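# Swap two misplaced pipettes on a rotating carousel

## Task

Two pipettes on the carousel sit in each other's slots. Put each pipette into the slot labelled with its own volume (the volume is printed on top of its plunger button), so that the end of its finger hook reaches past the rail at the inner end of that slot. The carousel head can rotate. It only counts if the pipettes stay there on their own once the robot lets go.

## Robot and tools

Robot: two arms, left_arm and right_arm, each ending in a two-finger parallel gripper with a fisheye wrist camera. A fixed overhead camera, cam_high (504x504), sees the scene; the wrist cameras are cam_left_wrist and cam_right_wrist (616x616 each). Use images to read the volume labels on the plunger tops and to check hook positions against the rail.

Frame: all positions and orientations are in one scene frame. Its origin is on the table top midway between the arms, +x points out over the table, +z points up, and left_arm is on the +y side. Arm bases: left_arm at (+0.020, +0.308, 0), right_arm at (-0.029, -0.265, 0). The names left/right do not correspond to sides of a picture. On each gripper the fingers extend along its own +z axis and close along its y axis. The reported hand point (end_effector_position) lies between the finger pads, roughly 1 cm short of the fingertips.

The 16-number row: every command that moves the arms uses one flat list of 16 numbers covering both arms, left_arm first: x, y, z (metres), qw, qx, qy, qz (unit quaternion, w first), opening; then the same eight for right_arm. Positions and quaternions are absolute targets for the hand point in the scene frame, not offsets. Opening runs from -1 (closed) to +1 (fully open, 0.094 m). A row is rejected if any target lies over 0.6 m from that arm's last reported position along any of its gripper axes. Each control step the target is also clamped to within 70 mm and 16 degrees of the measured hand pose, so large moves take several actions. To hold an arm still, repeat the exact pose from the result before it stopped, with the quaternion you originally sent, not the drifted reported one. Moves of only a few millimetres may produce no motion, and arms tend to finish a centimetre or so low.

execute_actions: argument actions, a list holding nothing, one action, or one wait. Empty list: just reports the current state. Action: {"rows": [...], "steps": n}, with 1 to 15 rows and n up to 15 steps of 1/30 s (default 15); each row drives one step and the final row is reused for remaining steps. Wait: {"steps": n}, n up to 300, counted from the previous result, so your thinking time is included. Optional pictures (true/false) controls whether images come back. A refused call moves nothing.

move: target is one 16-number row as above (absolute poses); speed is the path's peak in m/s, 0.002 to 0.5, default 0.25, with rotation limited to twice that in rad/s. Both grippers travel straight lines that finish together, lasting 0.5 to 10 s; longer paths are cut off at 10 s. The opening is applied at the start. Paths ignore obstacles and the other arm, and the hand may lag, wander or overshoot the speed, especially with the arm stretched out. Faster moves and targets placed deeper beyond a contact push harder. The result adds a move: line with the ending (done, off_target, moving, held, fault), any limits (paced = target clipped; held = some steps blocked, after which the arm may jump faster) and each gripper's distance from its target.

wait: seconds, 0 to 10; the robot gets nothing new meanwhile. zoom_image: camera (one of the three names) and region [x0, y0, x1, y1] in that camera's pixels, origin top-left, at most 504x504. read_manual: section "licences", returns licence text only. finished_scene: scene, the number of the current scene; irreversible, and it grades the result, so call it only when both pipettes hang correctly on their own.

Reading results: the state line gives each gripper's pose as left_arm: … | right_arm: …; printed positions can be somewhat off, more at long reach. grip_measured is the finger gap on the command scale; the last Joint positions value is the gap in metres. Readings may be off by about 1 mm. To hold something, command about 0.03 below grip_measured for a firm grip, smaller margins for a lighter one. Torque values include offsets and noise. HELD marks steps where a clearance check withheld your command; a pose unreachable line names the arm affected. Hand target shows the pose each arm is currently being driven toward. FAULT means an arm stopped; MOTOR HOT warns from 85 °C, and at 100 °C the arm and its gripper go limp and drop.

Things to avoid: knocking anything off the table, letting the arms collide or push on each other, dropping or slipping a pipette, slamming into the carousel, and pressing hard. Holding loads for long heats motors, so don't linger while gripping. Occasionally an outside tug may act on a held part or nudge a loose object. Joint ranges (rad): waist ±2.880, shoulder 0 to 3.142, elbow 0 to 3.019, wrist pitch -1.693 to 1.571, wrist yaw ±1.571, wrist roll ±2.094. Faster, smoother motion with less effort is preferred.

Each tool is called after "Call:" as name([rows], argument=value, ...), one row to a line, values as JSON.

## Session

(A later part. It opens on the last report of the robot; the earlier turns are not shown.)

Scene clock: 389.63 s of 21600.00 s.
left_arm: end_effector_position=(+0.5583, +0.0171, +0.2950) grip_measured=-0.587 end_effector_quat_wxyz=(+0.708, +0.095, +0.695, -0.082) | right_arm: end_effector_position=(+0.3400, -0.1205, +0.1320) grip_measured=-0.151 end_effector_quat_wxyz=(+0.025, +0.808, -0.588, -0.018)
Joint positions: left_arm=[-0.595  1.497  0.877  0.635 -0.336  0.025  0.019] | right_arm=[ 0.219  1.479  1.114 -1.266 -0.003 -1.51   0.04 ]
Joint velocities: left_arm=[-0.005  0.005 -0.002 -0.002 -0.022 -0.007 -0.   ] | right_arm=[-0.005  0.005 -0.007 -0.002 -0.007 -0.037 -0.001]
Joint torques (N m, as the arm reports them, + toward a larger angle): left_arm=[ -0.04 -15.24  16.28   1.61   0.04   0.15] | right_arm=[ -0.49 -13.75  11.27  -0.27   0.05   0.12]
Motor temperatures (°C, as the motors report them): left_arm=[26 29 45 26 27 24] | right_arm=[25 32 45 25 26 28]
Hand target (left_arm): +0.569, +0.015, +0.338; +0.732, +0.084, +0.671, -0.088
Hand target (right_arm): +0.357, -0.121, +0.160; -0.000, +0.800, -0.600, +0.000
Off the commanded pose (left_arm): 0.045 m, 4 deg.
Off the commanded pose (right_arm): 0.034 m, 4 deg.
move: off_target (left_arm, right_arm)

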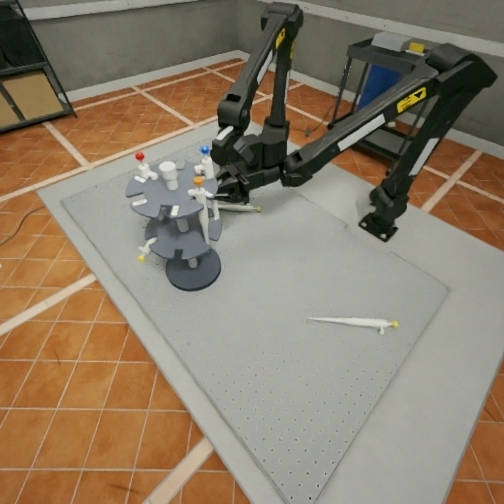

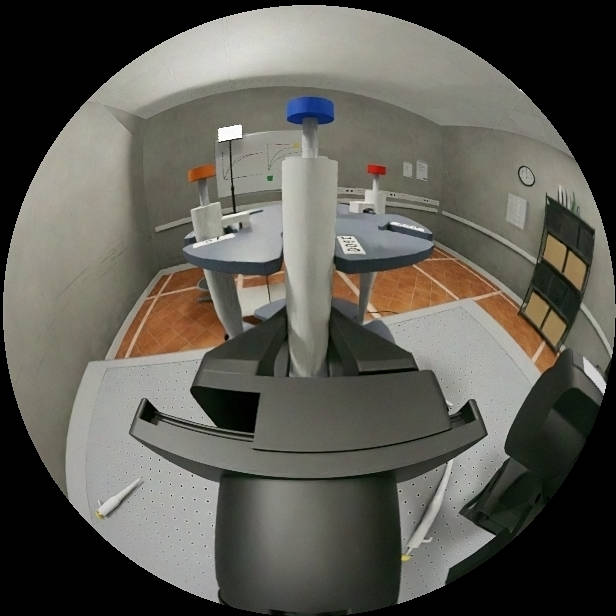

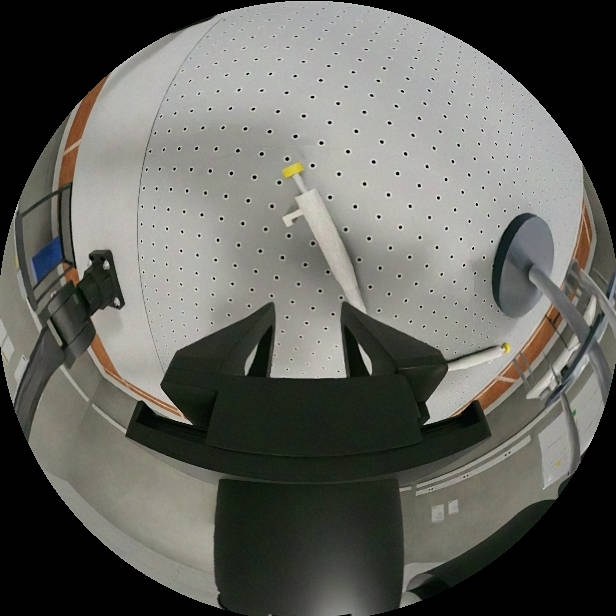

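Call:
move(target=[0.590,0.010,0.335,0.7320,0.0843,0.6713,-0.0881,-0.64, 0.38,-0.20,0.26,0.1,-0.45,0.885,0.05,0.0], speed=0.12)

Scene clock: 396.10 s of 21600.00 s.
left_arm: end_effector_position=(+0.5711, +0.0145, +0.3101) grip_measured=-0.587 end_effector_quat_wxyz=(+0.716, +0.091, +0.686, -0.087) | right_arm: end_effector_position=(+0.3659, -0.1957, +0.2272) grip_measured=-0.002 end_effector_quat_wxyz=(+0.071, -0.462, +0.882, +0.059)
Joint positions: left_arm=[-0.583  1.512  0.922  0.635 -0.323  0.025  0.019] | right_arm=[-0.048  1.335  1.218 -1.364 -0.162 -0.852  0.047]
Joint velocities: left_arm=[-0.005 -0.005 -0.007  0.007  0.022  0.007  0.001] | right_arm=[-0.005 -0.005 -0.012 -0.017  0.037 -0.095  0.001]
Joint torques (N m, as the arm reports them, + toward a larger angle): left_arm=[  0.42 -12.9   16.49   1.76   0.04   0.1 ] | right_arm=[ -0.09 -12.03  12.59   0.13  -0.32   0.16]
Motor temperatures (°C, as the motors report them): left_arm=[26 29 45 26 27 24] | right_arm=[25 32 46 25 26 28]
Hand target (left_arm): +0.588, +0.011, +0.335; +0.731, +0.084, +0.671, -0.088
Hand target (right_arm): +0.376, -0.200, +0.259; +0.102, -0.451, +0.885, +0.049
Off the commanded pose (left_arm): 0.032 m, 3 deg.
Off the commanded pose (right_arm): 0.036 m, 4 deg.
move: off_target (left_arm, right_arm)

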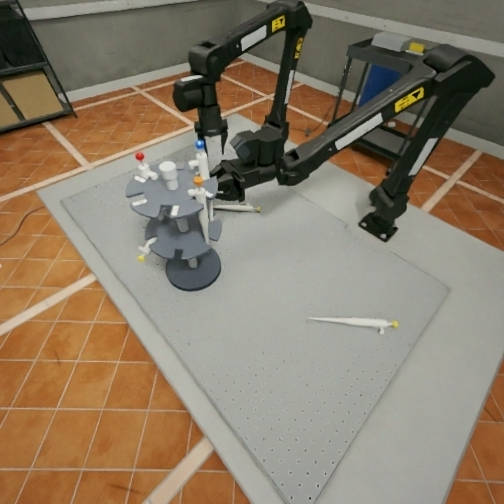

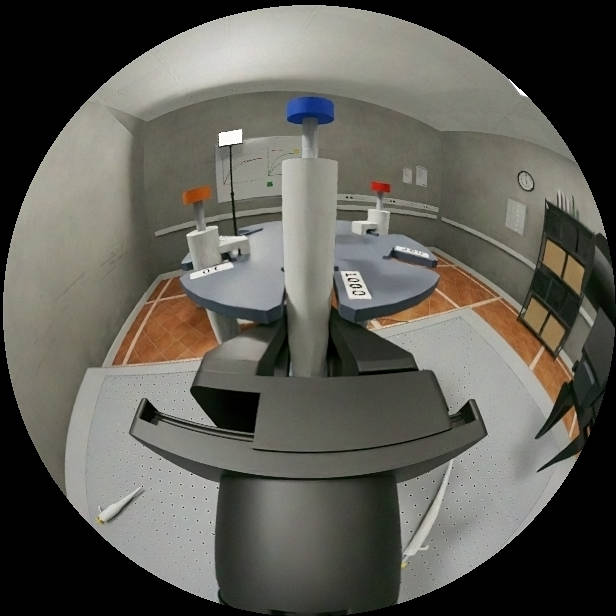

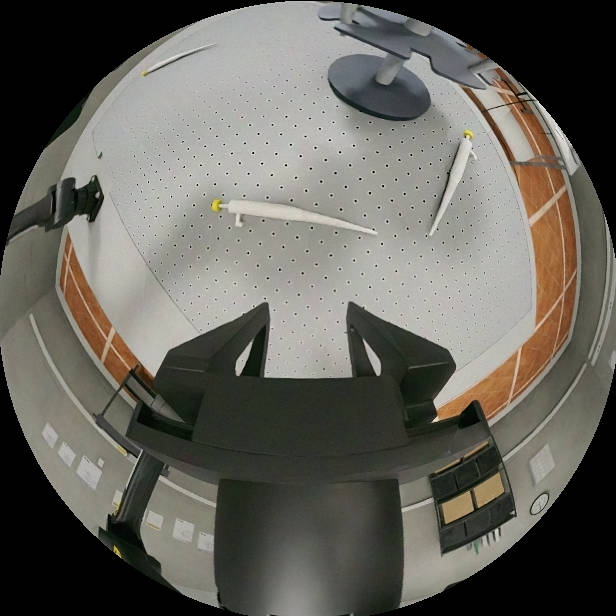

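Call:
move(target=[0.576,0.012,0.300,0.7270,0.0843,0.6763,-0.0881,-0.64, 0.3659,-0.1957,0.2272,0.071,-0.462,0.882,0.059,0.0], speed=0.03)

Scene clock: 401.57 s of 21600.00 s.
left_arm: end_effector_position=(+0.5742, +0.0137, +0.3083) grip_measured=-0.587 end_effector_quat_wxyz=(+0.725, +0.085, +0.678, -0.089) | right_arm: end_effector_position=(+0.3659, -0.1957, +0.2272) grip_measured=-0.002 end_effector_quat_wxyz=(+0.071, -0.461, +0.883, +0.059)
Joint positions: left_arm=[-0.583  1.534  0.922  0.683 -0.33   0.025  0.019] | right_arm=[-0.048  1.335  1.218 -1.364 -0.162 -0.849  0.047]
Joint velocities: left_arm=[ 0.005 -0.005  0.007 -0.002  0.022  0.066 -0.   ] | right_arm=[-0.005 -0.034  0.012  0.007 -0.066  0.051  0.   ]
Joint torques (N m, as the arm reports them, + toward a larger angle): left_arm=[ -0.86 -13.44   9.92   2.75  -0.14   0.08] | right_arm=[  0.55 -10.35   8.05   0.82  -0.18   0.  ]
Motor temperatures (°C, as the motors report them): left_arm=[26 29 46 26 27 24] | right_arm=[25 32 47 25 26 28]
Hand target (left_arm): +0.576, +0.012, +0.300; +0.726, +0.084, +0.676, -0.088
Hand target (right_arm): +0.366, -0.196, +0.227; +0.071, -0.462, +0.882, +0.059
Off the commanded pose (left_arm): 0.009 m, 0 deg.
Off the commanded pose (right_arm): 0.000 m, 0 deg.
After step 90, 1.67 s passed at rest.
move: done

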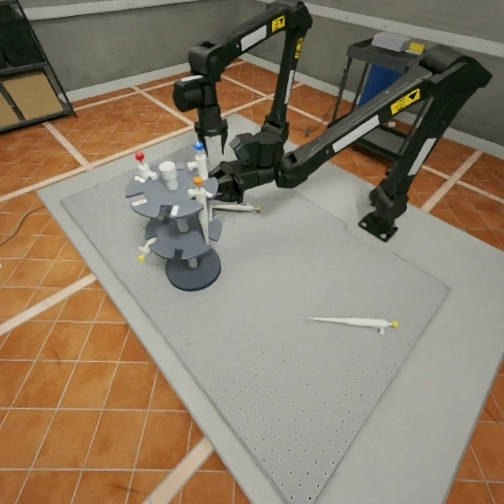

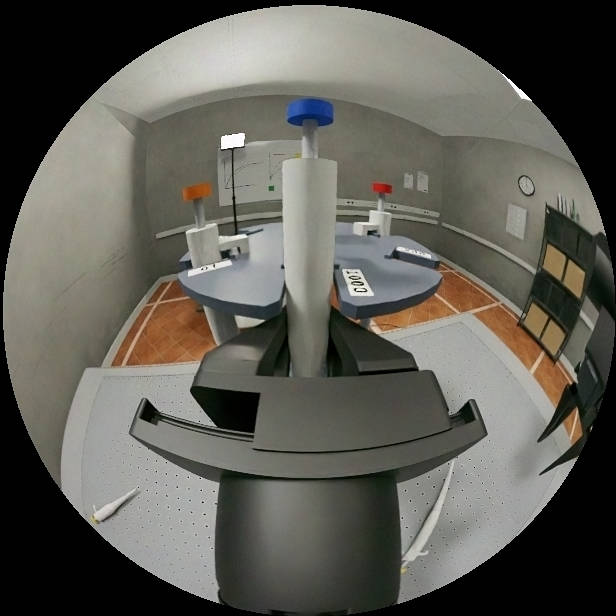

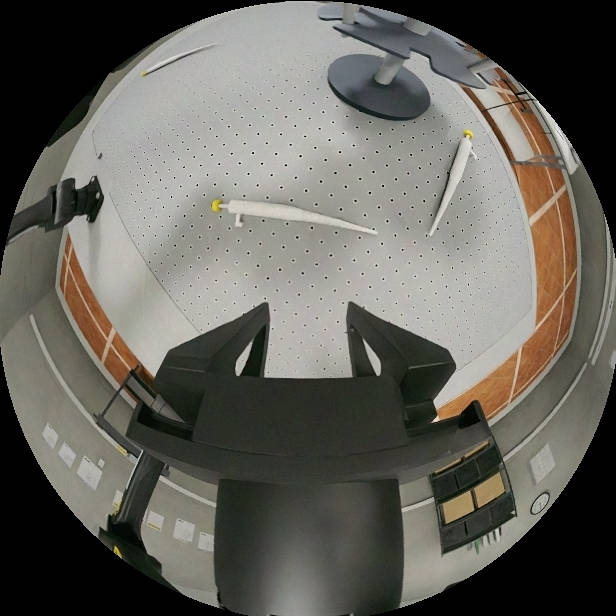

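Call:
move(target=[0.572,0.013,0.272,0.7220,0.0843,0.6813,-0.0881,-0.64, 0.3659,-0.1957,0.2272,0.071,-0.462,0.882,0.059,0.0], speed=0.03)

Scene clock: 405.03 s of 21600.00 s.
left_arm: end_effector_position=(+0.5732, +0.0147, +0.2842) grip_measured=-0.587 end_effector_quat_wxyz=(+0.723, +0.085, +0.680, -0.087) | right_arm: end_effector_position=(+0.3659, -0.1957, +0.2272) grip_measured=-0.002 end_effector_quat_wxyz=(+0.071, -0.461, +0.883, +0.059)
Joint positions: left_arm=[-0.583  1.571  0.892  0.743 -0.331  0.025  0.019] | right_arm=[-0.048  1.335  1.218 -1.364 -0.162 -0.849  0.047]
Joint velocities: left_arm=[-0.015 -0.015 -0.002 -0.012 -0.007 -0.051 -0.   ] | right_arm=[-0.005 -0.024 -0.022 -0.022 -0.022 -0.007 -0.001]
Joint torques (N m, as the arm reports them, + toward a larger angle): left_arm=[ -1.26 -13.66   8.8    2.73  -0.18   0.02] | right_arm=[  0.04 -10.08   8.     0.83  -0.19  -0.04]
Motor temperatures (°C, as the motors report them): left_arm=[26 29 45 26 27 24] | right_arm=[25 32 47 25 26 28]
Hand target (left_arm): +0.572, +0.013, +0.272; +0.722, +0.084, +0.681, -0.088
Hand target (right_arm): +0.366, -0.196, +0.227; +0.071, -0.462, +0.882, +0.059
Off the commanded pose (left_arm): 0.012 m, 0 deg.
Off the commanded pose (right_arm): 0.000 m, 0 deg.
move: off_target (left_arm)

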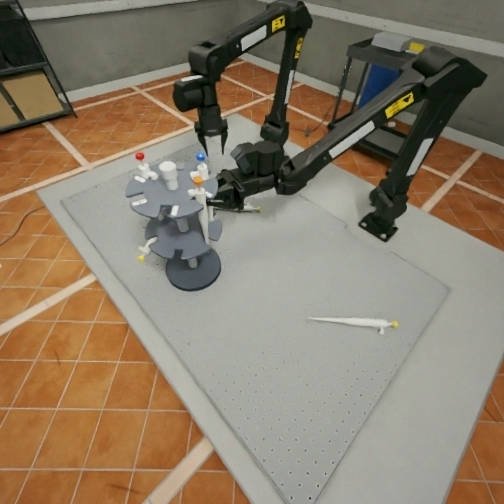

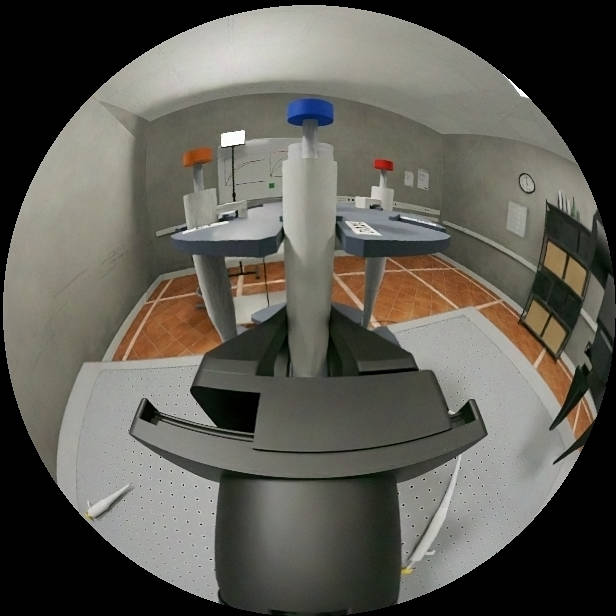

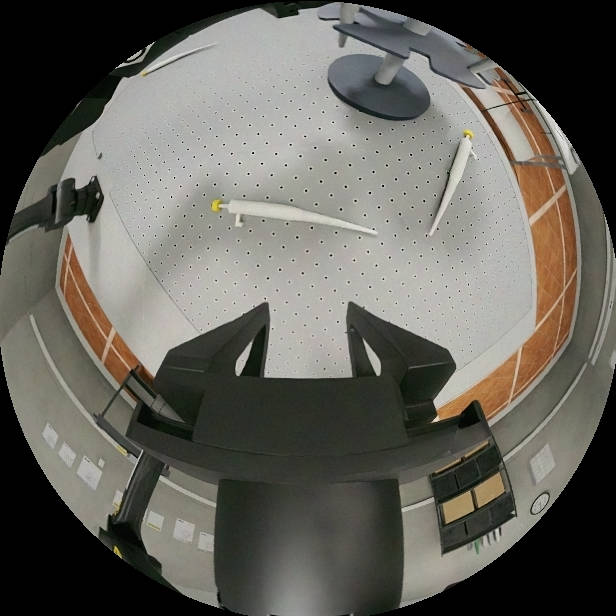

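Call:
move(target=[0.571,0.013,0.262,0.7220,0.0843,0.6813,-0.0881,-0.64, 0.3659,-0.1957,0.2272,0.071,-0.462,0.882,0.059,0.0], speed=0.02)

Scene clock: 411.17 s of 21600.00 s.
left_arm: end_effector_position=(+0.5724, +0.0151, +0.2797) grip_measured=-0.587 end_effector_quat_wxyz=(+0.726, +0.083, +0.676, -0.089) | right_arm: end_effector_position=(+0.3659, -0.1957, +0.2272) grip_measured=-0.002 end_effector_quat_wxyz=(+0.071, -0.461, +0.883, +0.059)
Joint positions: left_arm=[-0.584  1.583  0.882  0.776 -0.332  0.025  0.019] | right_arm=[-0.048  1.335  1.218 -1.364 -0.162 -0.849  0.047]
Joint velocities: left_arm=[-0.024 -0.005 -0.012  0.002 -0.007  0.037 -0.   ] | right_arm=[-0.005 -0.005 -0.007  0.002 -0.051  0.037  0.001]
Joint torques (N m, as the arm reports them, + toward a larger angle): left_arm=[ -1.67 -13.01   8.38   2.6   -0.23   0.01] | right_arm=[  0.63 -10.22   7.98   0.91  -0.19   0.  ]
Motor temperatures (°C, as the motors report them): left_arm=[26 29 43 27 27 24] | right_arm=[25 32 46 25 26 28]
Hand target (left_arm): +0.571, +0.013, +0.262; +0.722, +0.084, +0.681, -0.088
Hand target (right_arm): +0.366, -0.196, +0.227; +0.071, -0.462, +0.882, +0.059
Off the commanded pose (left_arm): 0.018 m, 1 deg.
Off the commanded pose (right_arm): 0.000 m, 0 deg.
After step 90, 1.80 s passed at rest.
move: off_target (left_arm)

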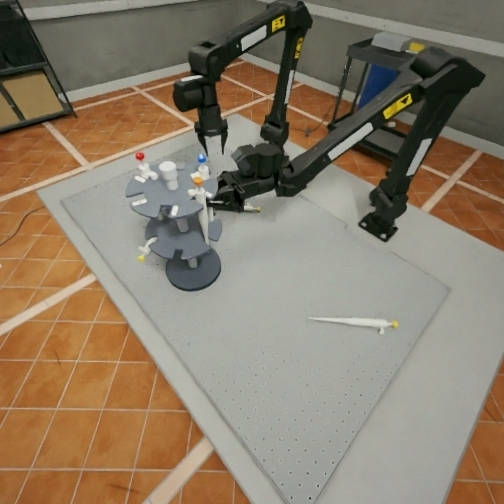

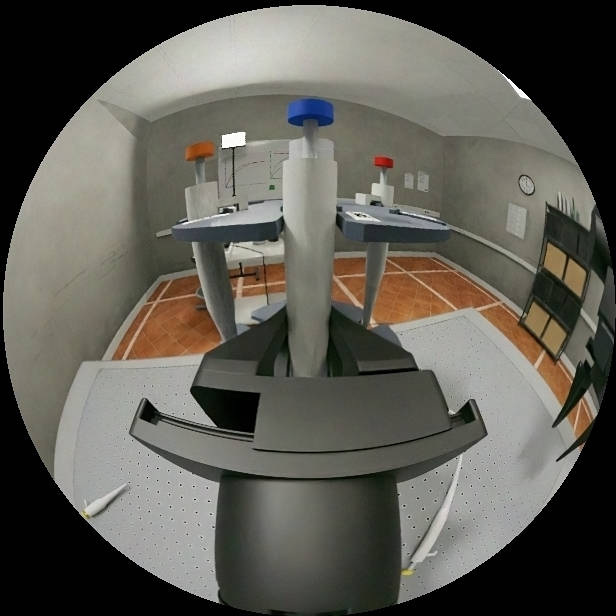

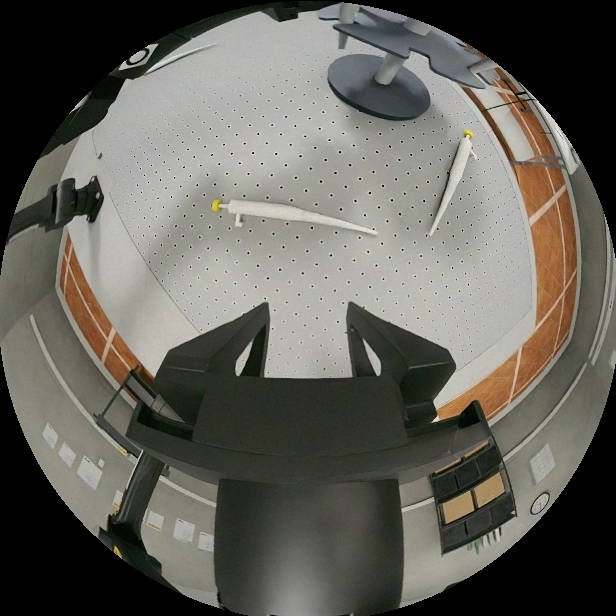

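Seated around z≈0.28. Release.

Call:
move(target=[0.5724,0.0151,0.2797,0.726,0.083,0.676,-0.089,-0.25, 0.3659,-0.1957,0.2272,0.071,-0.462,0.882,0.059,0.0], speed=0.03)

Call:
move(target=[0.47,0.042,0.29,0.722,0.083,0.681,-0.089,0.1, 0.3659,-0.1957,0.2272,0.071,-0.462,0.882,0.059,0.0], speed=0.1)

Scene clock: 414.23 s of 21600.00 s.
left_arm: end_effector_position=(+0.5724, +0.0151, +0.2797) grip_measured=-0.252 end_effector_quat_wxyz=(+0.726, +0.083, +0.676, -0.089) | right_arm: end_effector_position=(+0.3659, -0.1957, +0.2272) grip_measured=-0.002 end_effector_quat_wxyz=(+0.071, -0.461, +0.883, +0.059)
Joint positions: left_arm=[-0.584  1.583  0.882  0.776 -0.332  0.025  0.035] | right_arm=[-0.048  1.335  1.218 -1.364 -0.162 -0.849  0.047]
Joint velocities: left_arm=[ 0.015 -0.005  0.012  0.002  0.022  0.037  0.001] | right_arm=[-0.015 -0.005  0.002 -0.007 -0.081  0.066 -0.001]
Joint torques (N m, as the arm reports them, + toward a larger angle): left_arm=[ -0.65 -14.98   9.63   1.68  -0.02   0.01] | right_arm=[  0.72 -10.56   7.94   0.75  -0.17  -0.01]
Motor temperatures (°C, as the motors report them): left_arm=[26 29 43 27 27 24] | right_arm=[25 32 46 25 26 28]
Hand target (left_arm): +0.572, +0.015, +0.280; +0.726, +0.083, +0.676, -0.089
Hand target (right_arm): +0.366, -0.196, +0.227; +0.071, -0.462, +0.882, +0.059
Off the commanded pose (left_arm): 0.000 m, 0 deg.
Off the commanded pose (right_arm): 0.000 m, 0 deg.
move: done

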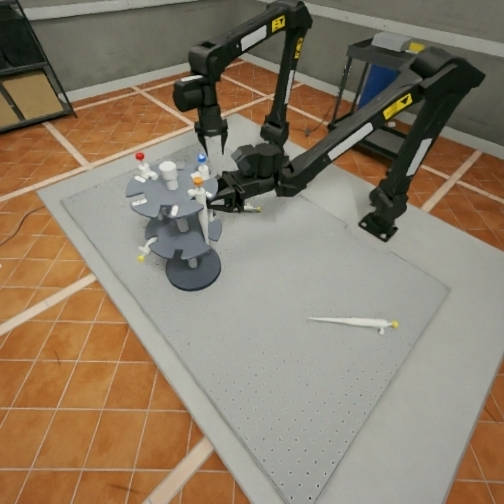

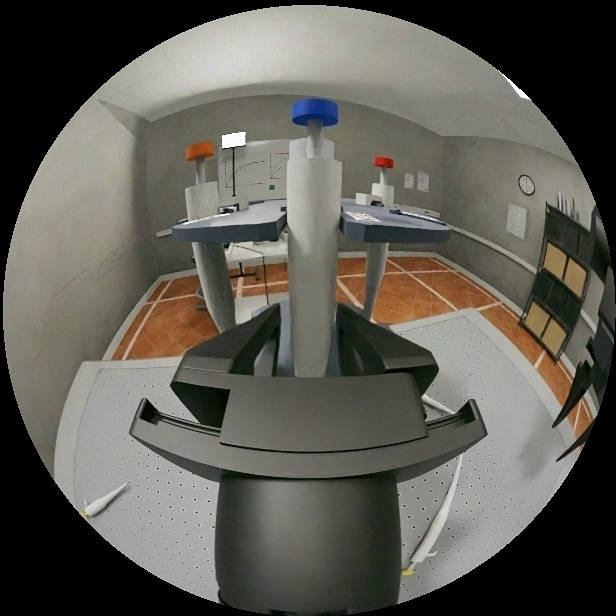

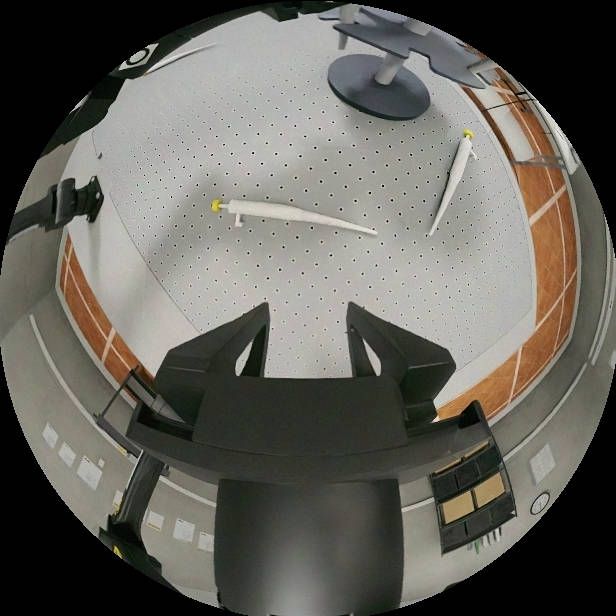

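Scene clock: 415.67 s of 21600.00 s.
left_arm: end_effector_position=(+0.4755, +0.0437, +0.2999) grip_measured=+0.098 end_effector_quat_wxyz=(+0.731, +0.076, +0.672, -0.092) | right_arm: end_effector_position=(+0.3659, -0.1957, +0.2272) grip_measured=-0.002 end_effector_quat_wxyz=(+0.071, -0.461, +0.883, +0.059)
Joint positions: left_arm=[-0.665  1.312  0.648  0.757 -0.418  0.025  0.052] | right_arm=[-0.048  1.335  1.218 -1.364 -0.162 -0.849  0.047]
Joint velocities: left_arm=[-0.005 -0.015  0.002  0.007  0.007  0.007 -0.002] | right_arm=[-0.005  0.005  0.002  0.007 -0.022  0.037  0.001]
Joint torques (N m, as the arm reports them, + toward a larger angle): left_arm=[ -1.04 -10.38   8.41   1.05  -0.12   0.  ] | right_arm=[  1.18 -10.25   8.06   0.89  -0.21  -0.03]
Motor temperatures (°C, as the motors report them): left_arm=[26 29 43 27 27 24] | right_arm=[25 32 46 25 26 28]
Hand target (left_arm): +0.471, +0.043, +0.290; +0.722, +0.083, +0.681, -0.089
Hand target (right_arm): +0.366, -0.196, +0.227; +0.071, -0.462, +0.882, +0.059
Off the commanded pose (left_arm): 0.011 m, 2 deg.
Off the commanded pose (right_arm): 0.000 m, 0 deg.
move: off_target (left_arm)

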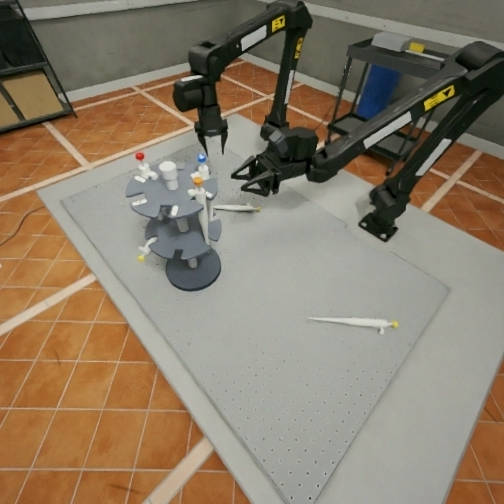

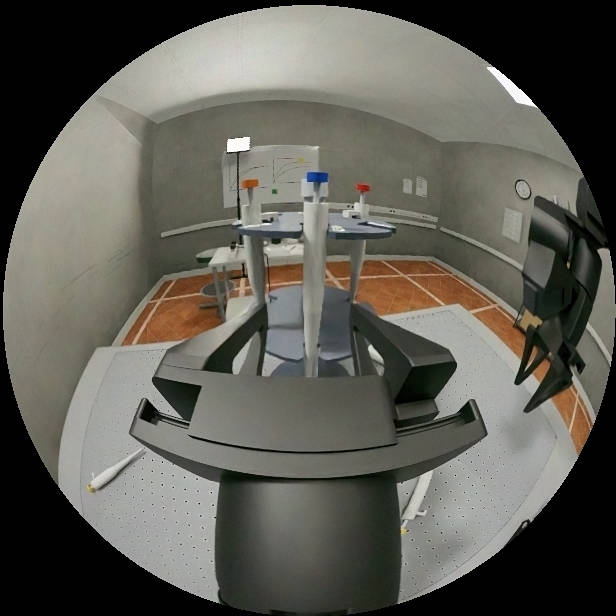

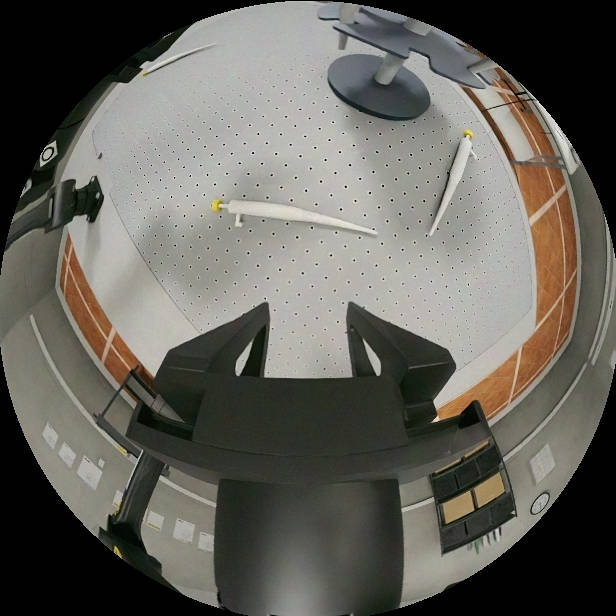

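Call:
move(target=[0.42,-0.03,0.22,0.2,0.38,0.90,-0.08,-0.4, 0.30,-0.42,0.30,0.1,0.0,0.995,0.0,0.0], speed=0.3)

Call:
move(target=[0.415,-0.162,0.10,0,0.4305,0.9026,0,-0.4, 0.30,-0.42,0.30,0.1,0.0,0.995,0.0,0.0], speed=0.25)

Scene clock: 423.23 s of 21600.00 s.
left_arm: end_effector_position=(+0.4104, -0.0159, +0.2008) grip_measured=-0.398 end_effector_quat_wxyz=(+0.190, +0.377, +0.904, -0.072) | right_arm: end_effector_position=(+0.2934, -0.4096, +0.2675) grip_measured=-0.001 end_effector_quat_wxyz=(+0.074, -0.011, +0.997, +0.014)
Joint positions: left_arm=[-0.689  1.435  1.202 -0.93   0.029  0.102  0.028] | right_arm=[-0.618  1.185  1.195 -1.463 -0.093 -0.48   0.047]
Joint velocities: left_arm=[ 0.005  0.005 -0.002 -0.012 -0.022 -0.022 -0.001] | right_arm=[ 0.005 -0.005  0.007 -0.007 -0.037 -0.007  0.001]
Joint torques (N m, as the arm reports them, + toward a larger angle): left_arm=[ -1.16 -13.63  17.04   0.4    0.1    0.09] | right_arm=[-0.03 -9.52 12.73  0.16 -0.01  0.15]
Motor temperatures (°C, as the motors report them): left_arm=[26 29 43 26 27 24] | right_arm=[25 32 46 25 26 28]
Hand target (left_arm): +0.420, -0.030, +0.219; +0.202, +0.385, +0.897, -0.076
Hand target (right_arm): +0.298, -0.416, +0.299; +0.102, -0.001, +0.995, -0.001
Off the commanded pose (left_arm): 0.026 m, 2 deg.
Off the commanded pose (right_arm): 0.035 m, 4 deg.
After step 90, 1.87 s passed at rest.
move: off_target (left_arm, right_arm)

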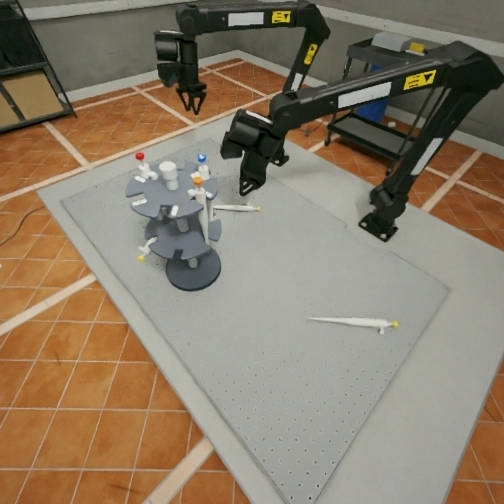

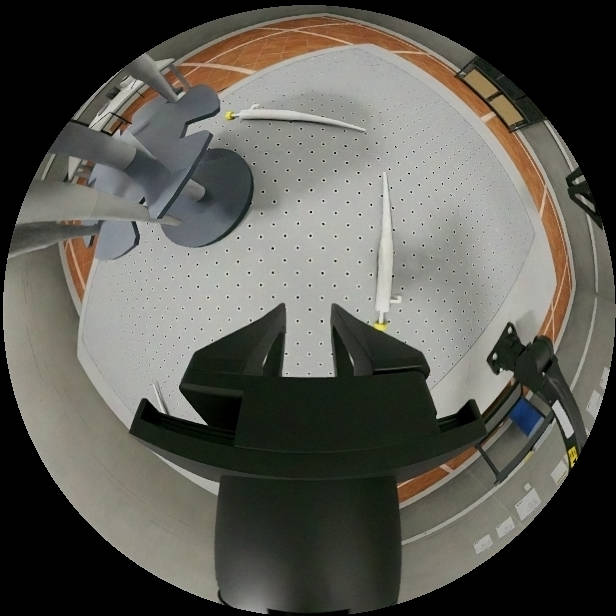

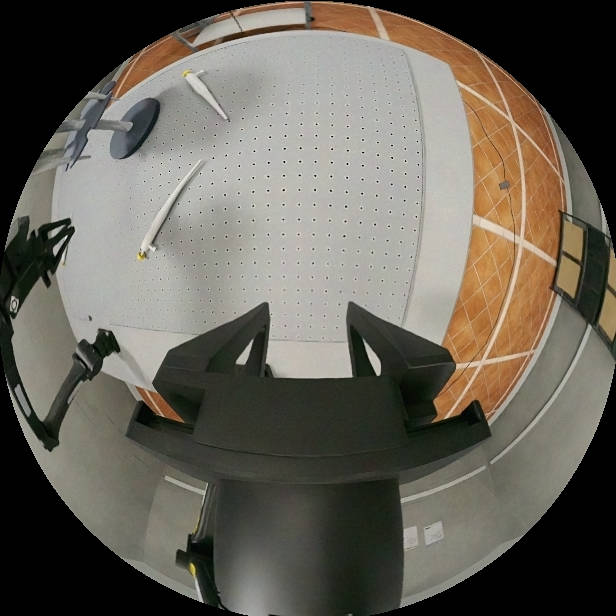

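Scene clock: 424.70 s of 21600.00 s.
left_arm: end_effector_position=(+0.4030, -0.1505, +0.0890) grip_measured=-0.398 end_effector_quat_wxyz=(-0.009, +0.437, +0.899, +0.005) | right_arm: end_effector_position=(+0.2941, -0.4103, +0.2708) grip_measured=-0.001 end_effector_quat_wxyz=(+0.076, -0.010, +0.997, +0.013)
Joint positions: left_arm=[-0.882  1.989  1.686 -1.288 -0.001  0.031  0.028] | right_arm=[-0.619  1.185  1.204 -1.467 -0.093 -0.48   0.047]
Joint velocities: left_arm=[-0.005 -0.005  0.007 -0.007  0.051  0.007  0.   ] | right_arm=[-0.015  0.005  0.007  0.002 -0.022 -0.037 -0.001]
Joint torques (N m, as the arm reports them, + toward a larger angle): left_arm=[ -0.92 -21.82  15.17  -0.49   0.    -0.1 ] | right_arm=[-0.48 -8.57 12.73  0.23 -0.06  0.1 ]
Motor temperatures (°C, as the motors report them): left_arm=[26 29 43 26 27 24] | right_arm=[25 32 46 25 26 28]
Hand target (left_arm): +0.413, -0.162, +0.100; +0.002, +0.433, +0.901, -0.001
Hand target (right_arm): +0.299, -0.419, +0.299; +0.100, -0.000, +0.995, -0.000
Off the commanded pose (left_arm): 0.020 m, 1 deg.
Off the commanded pose (right_arm): 0.031 m, 3 deg.
move: off_target (left_arm, right_arm)

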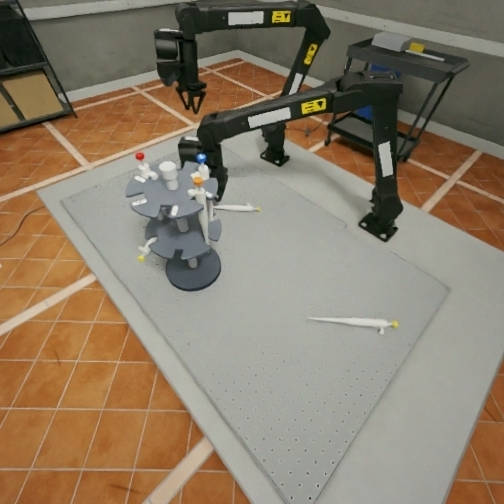

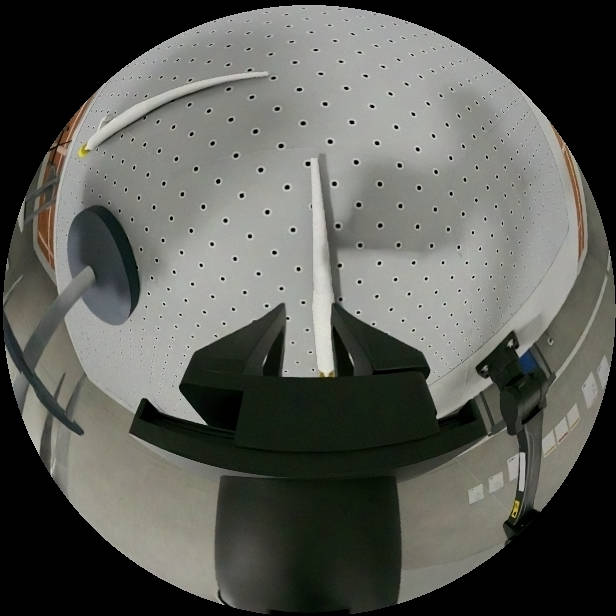

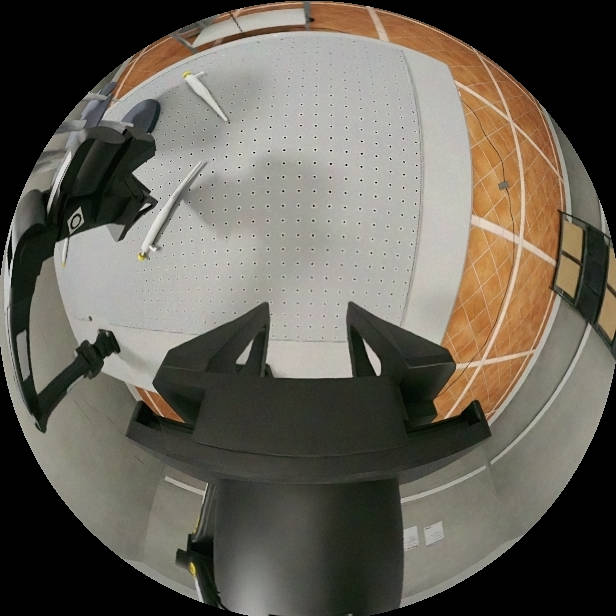

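Call:
move(target=[0.399,-0.174,0.012,0,0.4067,0.9135,0,-0.25, 0.30,-0.42,0.30,0.1,0.0,0.995,0.0,0.0], speed=0.1)

Scene clock: 431.23 s of 21600.00 s.
left_arm: end_effector_position=(+0.4042, -0.1736, +0.0310) grip_measured=-0.252 end_effector_quat_wxyz=(+0.009, +0.408, +0.913, -0.004) | right_arm: end_effector_position=(+0.2940, -0.4104, +0.2708) grip_measured=-0.001 end_effector_quat_wxyz=(+0.076, -0.010, +0.997, +0.013)
Joint positions: left_arm=[-0.904  2.066  1.65  -1.134 -0.001 -0.056  0.035] | right_arm=[-0.62   1.185  1.204 -1.467 -0.093 -0.48   0.047]
Joint velocities: left_arm=[ 0.005 -0.015 -0.022  0.022 -0.007  0.022 -0.001] | right_arm=[-0.005  0.005 -0.007 -0.007 -0.051  0.007 -0.   ]
Joint torques (N m, as the arm reports them, + toward a larger angle): left_arm=[ -2.19 -21.76   8.81   0.73   0.01   0.  ] | right_arm=[-0.28 -8.96 12.8   0.09 -0.03  0.1 ]
Motor temperatures (°C, as the motors report them): left_arm=[26 30 44 26 27 24] | right_arm=[25 32 48 25 26 28]
Hand target (left_arm): +0.399, -0.173, +0.012; -0.000, +0.407, +0.914, +0.000
Hand target (right_arm): +0.299, -0.419, +0.299; +0.100, -0.000, +0.995, -0.000
Off the commanded pose (left_arm): 0.020 m, 1 deg.
Off the commanded pose (right_arm): 0.031 m, 3 deg.
After step 90, 2.33 s passed at rest.
move: off_target (left_arm, right_arm)

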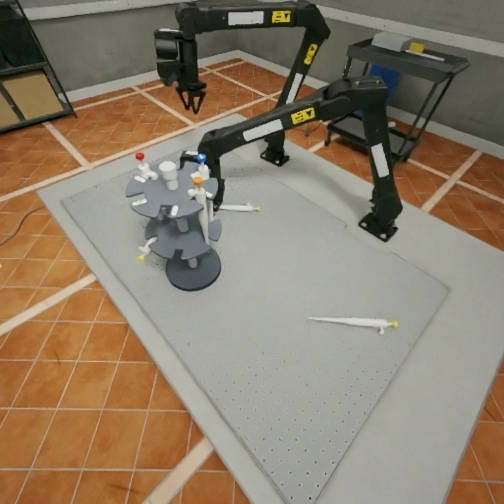

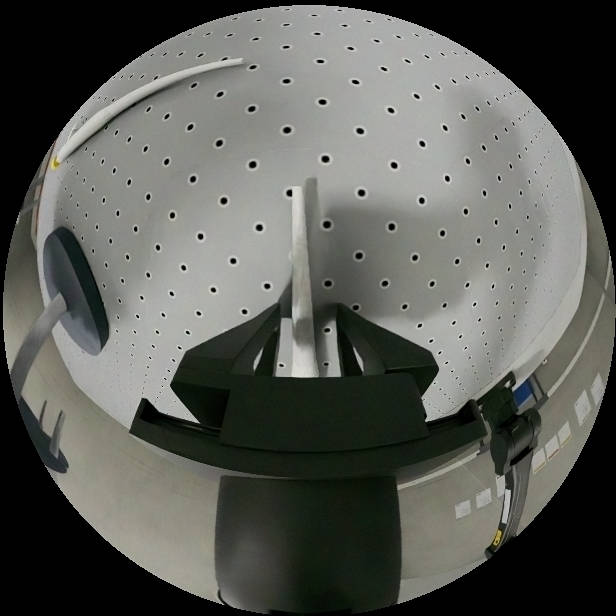

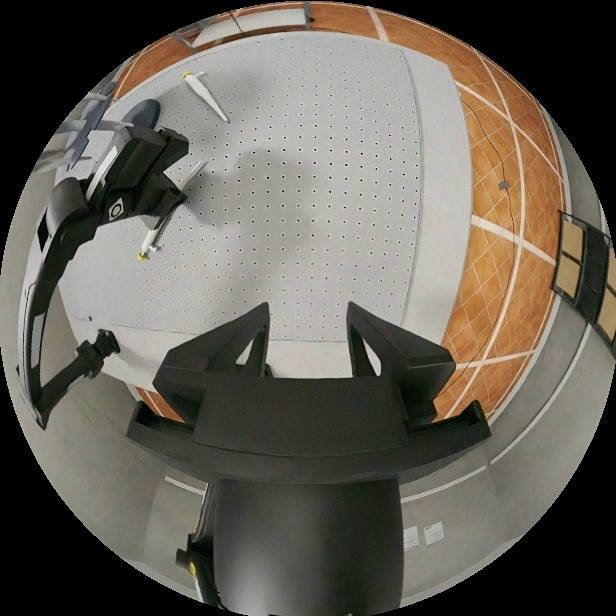

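Call:
move(target=[0.422,-0.189,0.022,0,0.4067,0.9135,0,-0.25, 0.30,-0.42,0.30,0.1,0.0,0.995,0.0,0.0], speed=0.04)

Scene clock: 435.60 s of 21600.00 s.
left_arm: end_effector_position=(+0.4108, -0.1819, +0.0283) grip_measured=-0.252 end_effector_quat_wxyz=(+0.003, +0.407, +0.913, -0.001) | right_arm: end_effector_position=(+0.2940, -0.4104, +0.2708) grip_measured=-0.001 end_effector_quat_wxyz=(+0.076, -0.010, +0.997, +0.013)
Joint positions: left_arm=[-0.904  2.104  1.707 -1.168 -0.001 -0.058  0.035] | right_arm=[-0.62   1.185  1.204 -1.467 -0.093 -0.48   0.047]
Joint velocities: left_arm=[ 0.005 -0.005  0.002  0.007 -0.081  0.022  0.001] | right_arm=[ 0.005 -0.015 -0.002  0.007 -0.037 -0.051 -0.   ]
Joint torques (N m, as the arm reports them, + toward a larger angle): left_arm=[ -0.13 -20.88  14.5   -0.49  -0.01   0.08] | right_arm=[ 0.01 -8.56 12.78  0.21 -0.07  0.12]
Motor temperatures (°C, as the motors report them): left_arm=[26 30 43 26 27 24] | right_arm=[25 31 48 25 26 28]
Hand target (left_arm): +0.421, -0.189, +0.022; +0.000, +0.407, +0.914, -0.000
Hand target (right_arm): +0.299, -0.419, +0.299; +0.100, -0.000, +0.995, -0.000
Off the commanded pose (left_arm): 0.015 m, 0 deg.
Off the commanded pose (right_arm): 0.031 m, 3 deg.
After step 90, 0.33 s passed at rest.
move: off_target (left_arm, right_arm)

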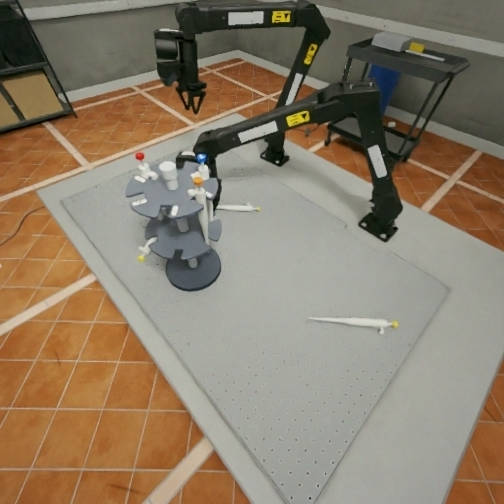

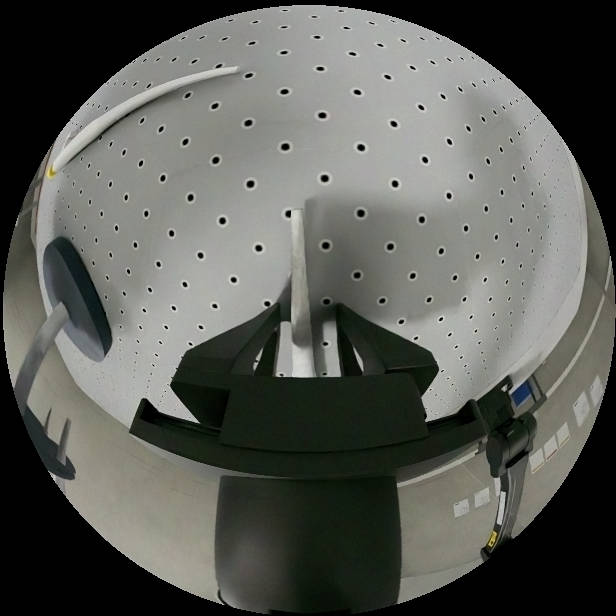

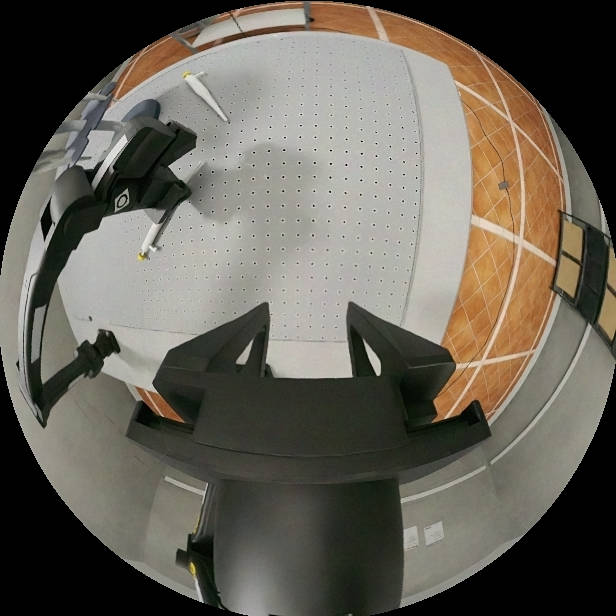

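Call:
move(target=[0.429,-0.195,0.022,0,0.4067,0.9135,0,-0.25, 0.30,-0.42,0.30,0.1,0.0,0.995,0.0,0.0], speed=0.04)

Scene clock: 438.03 s of 21600.00 s.
left_arm: end_effector_position=(+0.4165, -0.1890, +0.0284) grip_measured=-0.252 end_effector_quat_wxyz=(+0.002, +0.407, +0.913, -0.001) | right_arm: end_effector_position=(+0.2940, -0.4104, +0.2708) grip_measured=-0.001 end_effector_quat_wxyz=(+0.076, -0.010, +0.997, +0.013)
Joint positions: left_arm=[-0.904  2.128  1.747 -1.185 -0.001 -0.058  0.035] | right_arm=[-0.62   1.185  1.204 -1.467 -0.093 -0.48   0.047]
Joint velocities: left_arm=[ 0.005 -0.005 -0.017  0.012 -0.022 -0.037 -0.001] | right_arm=[-0.005  0.005  0.007 -0.002  0.051 -0.081 -0.   ]
Joint torques (N m, as the arm reports them, + toward a larger angle): left_arm=[  0.01 -21.33  14.57  -0.39   0.     0.09] | right_arm=[-0.44 -9.03 12.7   0.2  -0.06  0.09]
Motor temperatures (°C, as the motors report them): left_arm=[26 30 44 26 27 24] | right_arm=[25 31 49 25 26 28]
Hand target (left_arm): +0.428, -0.195, +0.022; +0.001, +0.407, +0.914, -0.000
Hand target (right_arm): +0.299, -0.419, +0.299; +0.100, -0.000, +0.995, -0.000
Off the commanded pose (left_arm): 0.015 m, 0 deg.
Off the commanded pose (right_arm): 0.031 m, 3 deg.
move: off_target (left_arm, right_arm)

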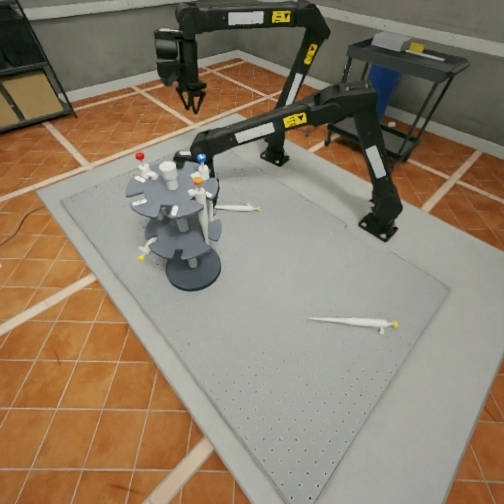

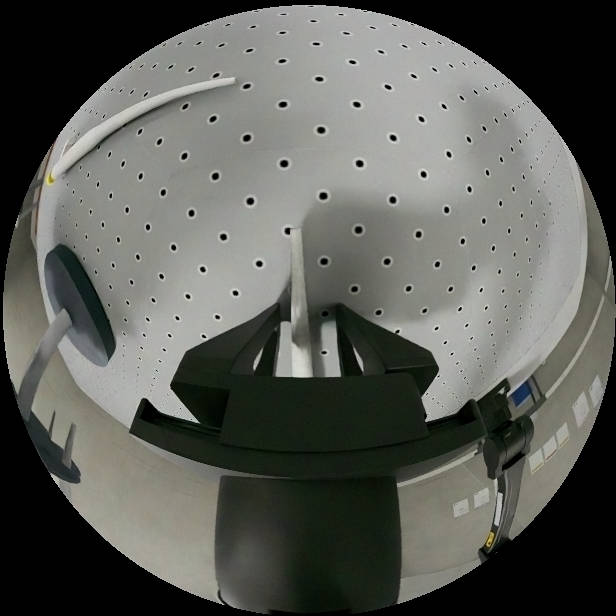

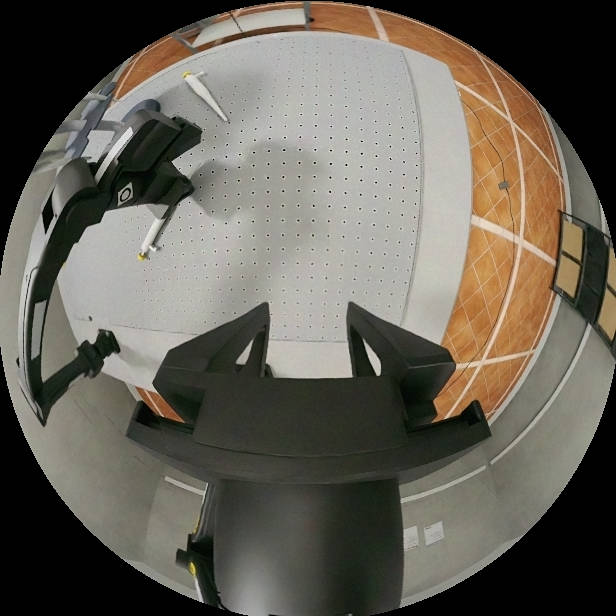

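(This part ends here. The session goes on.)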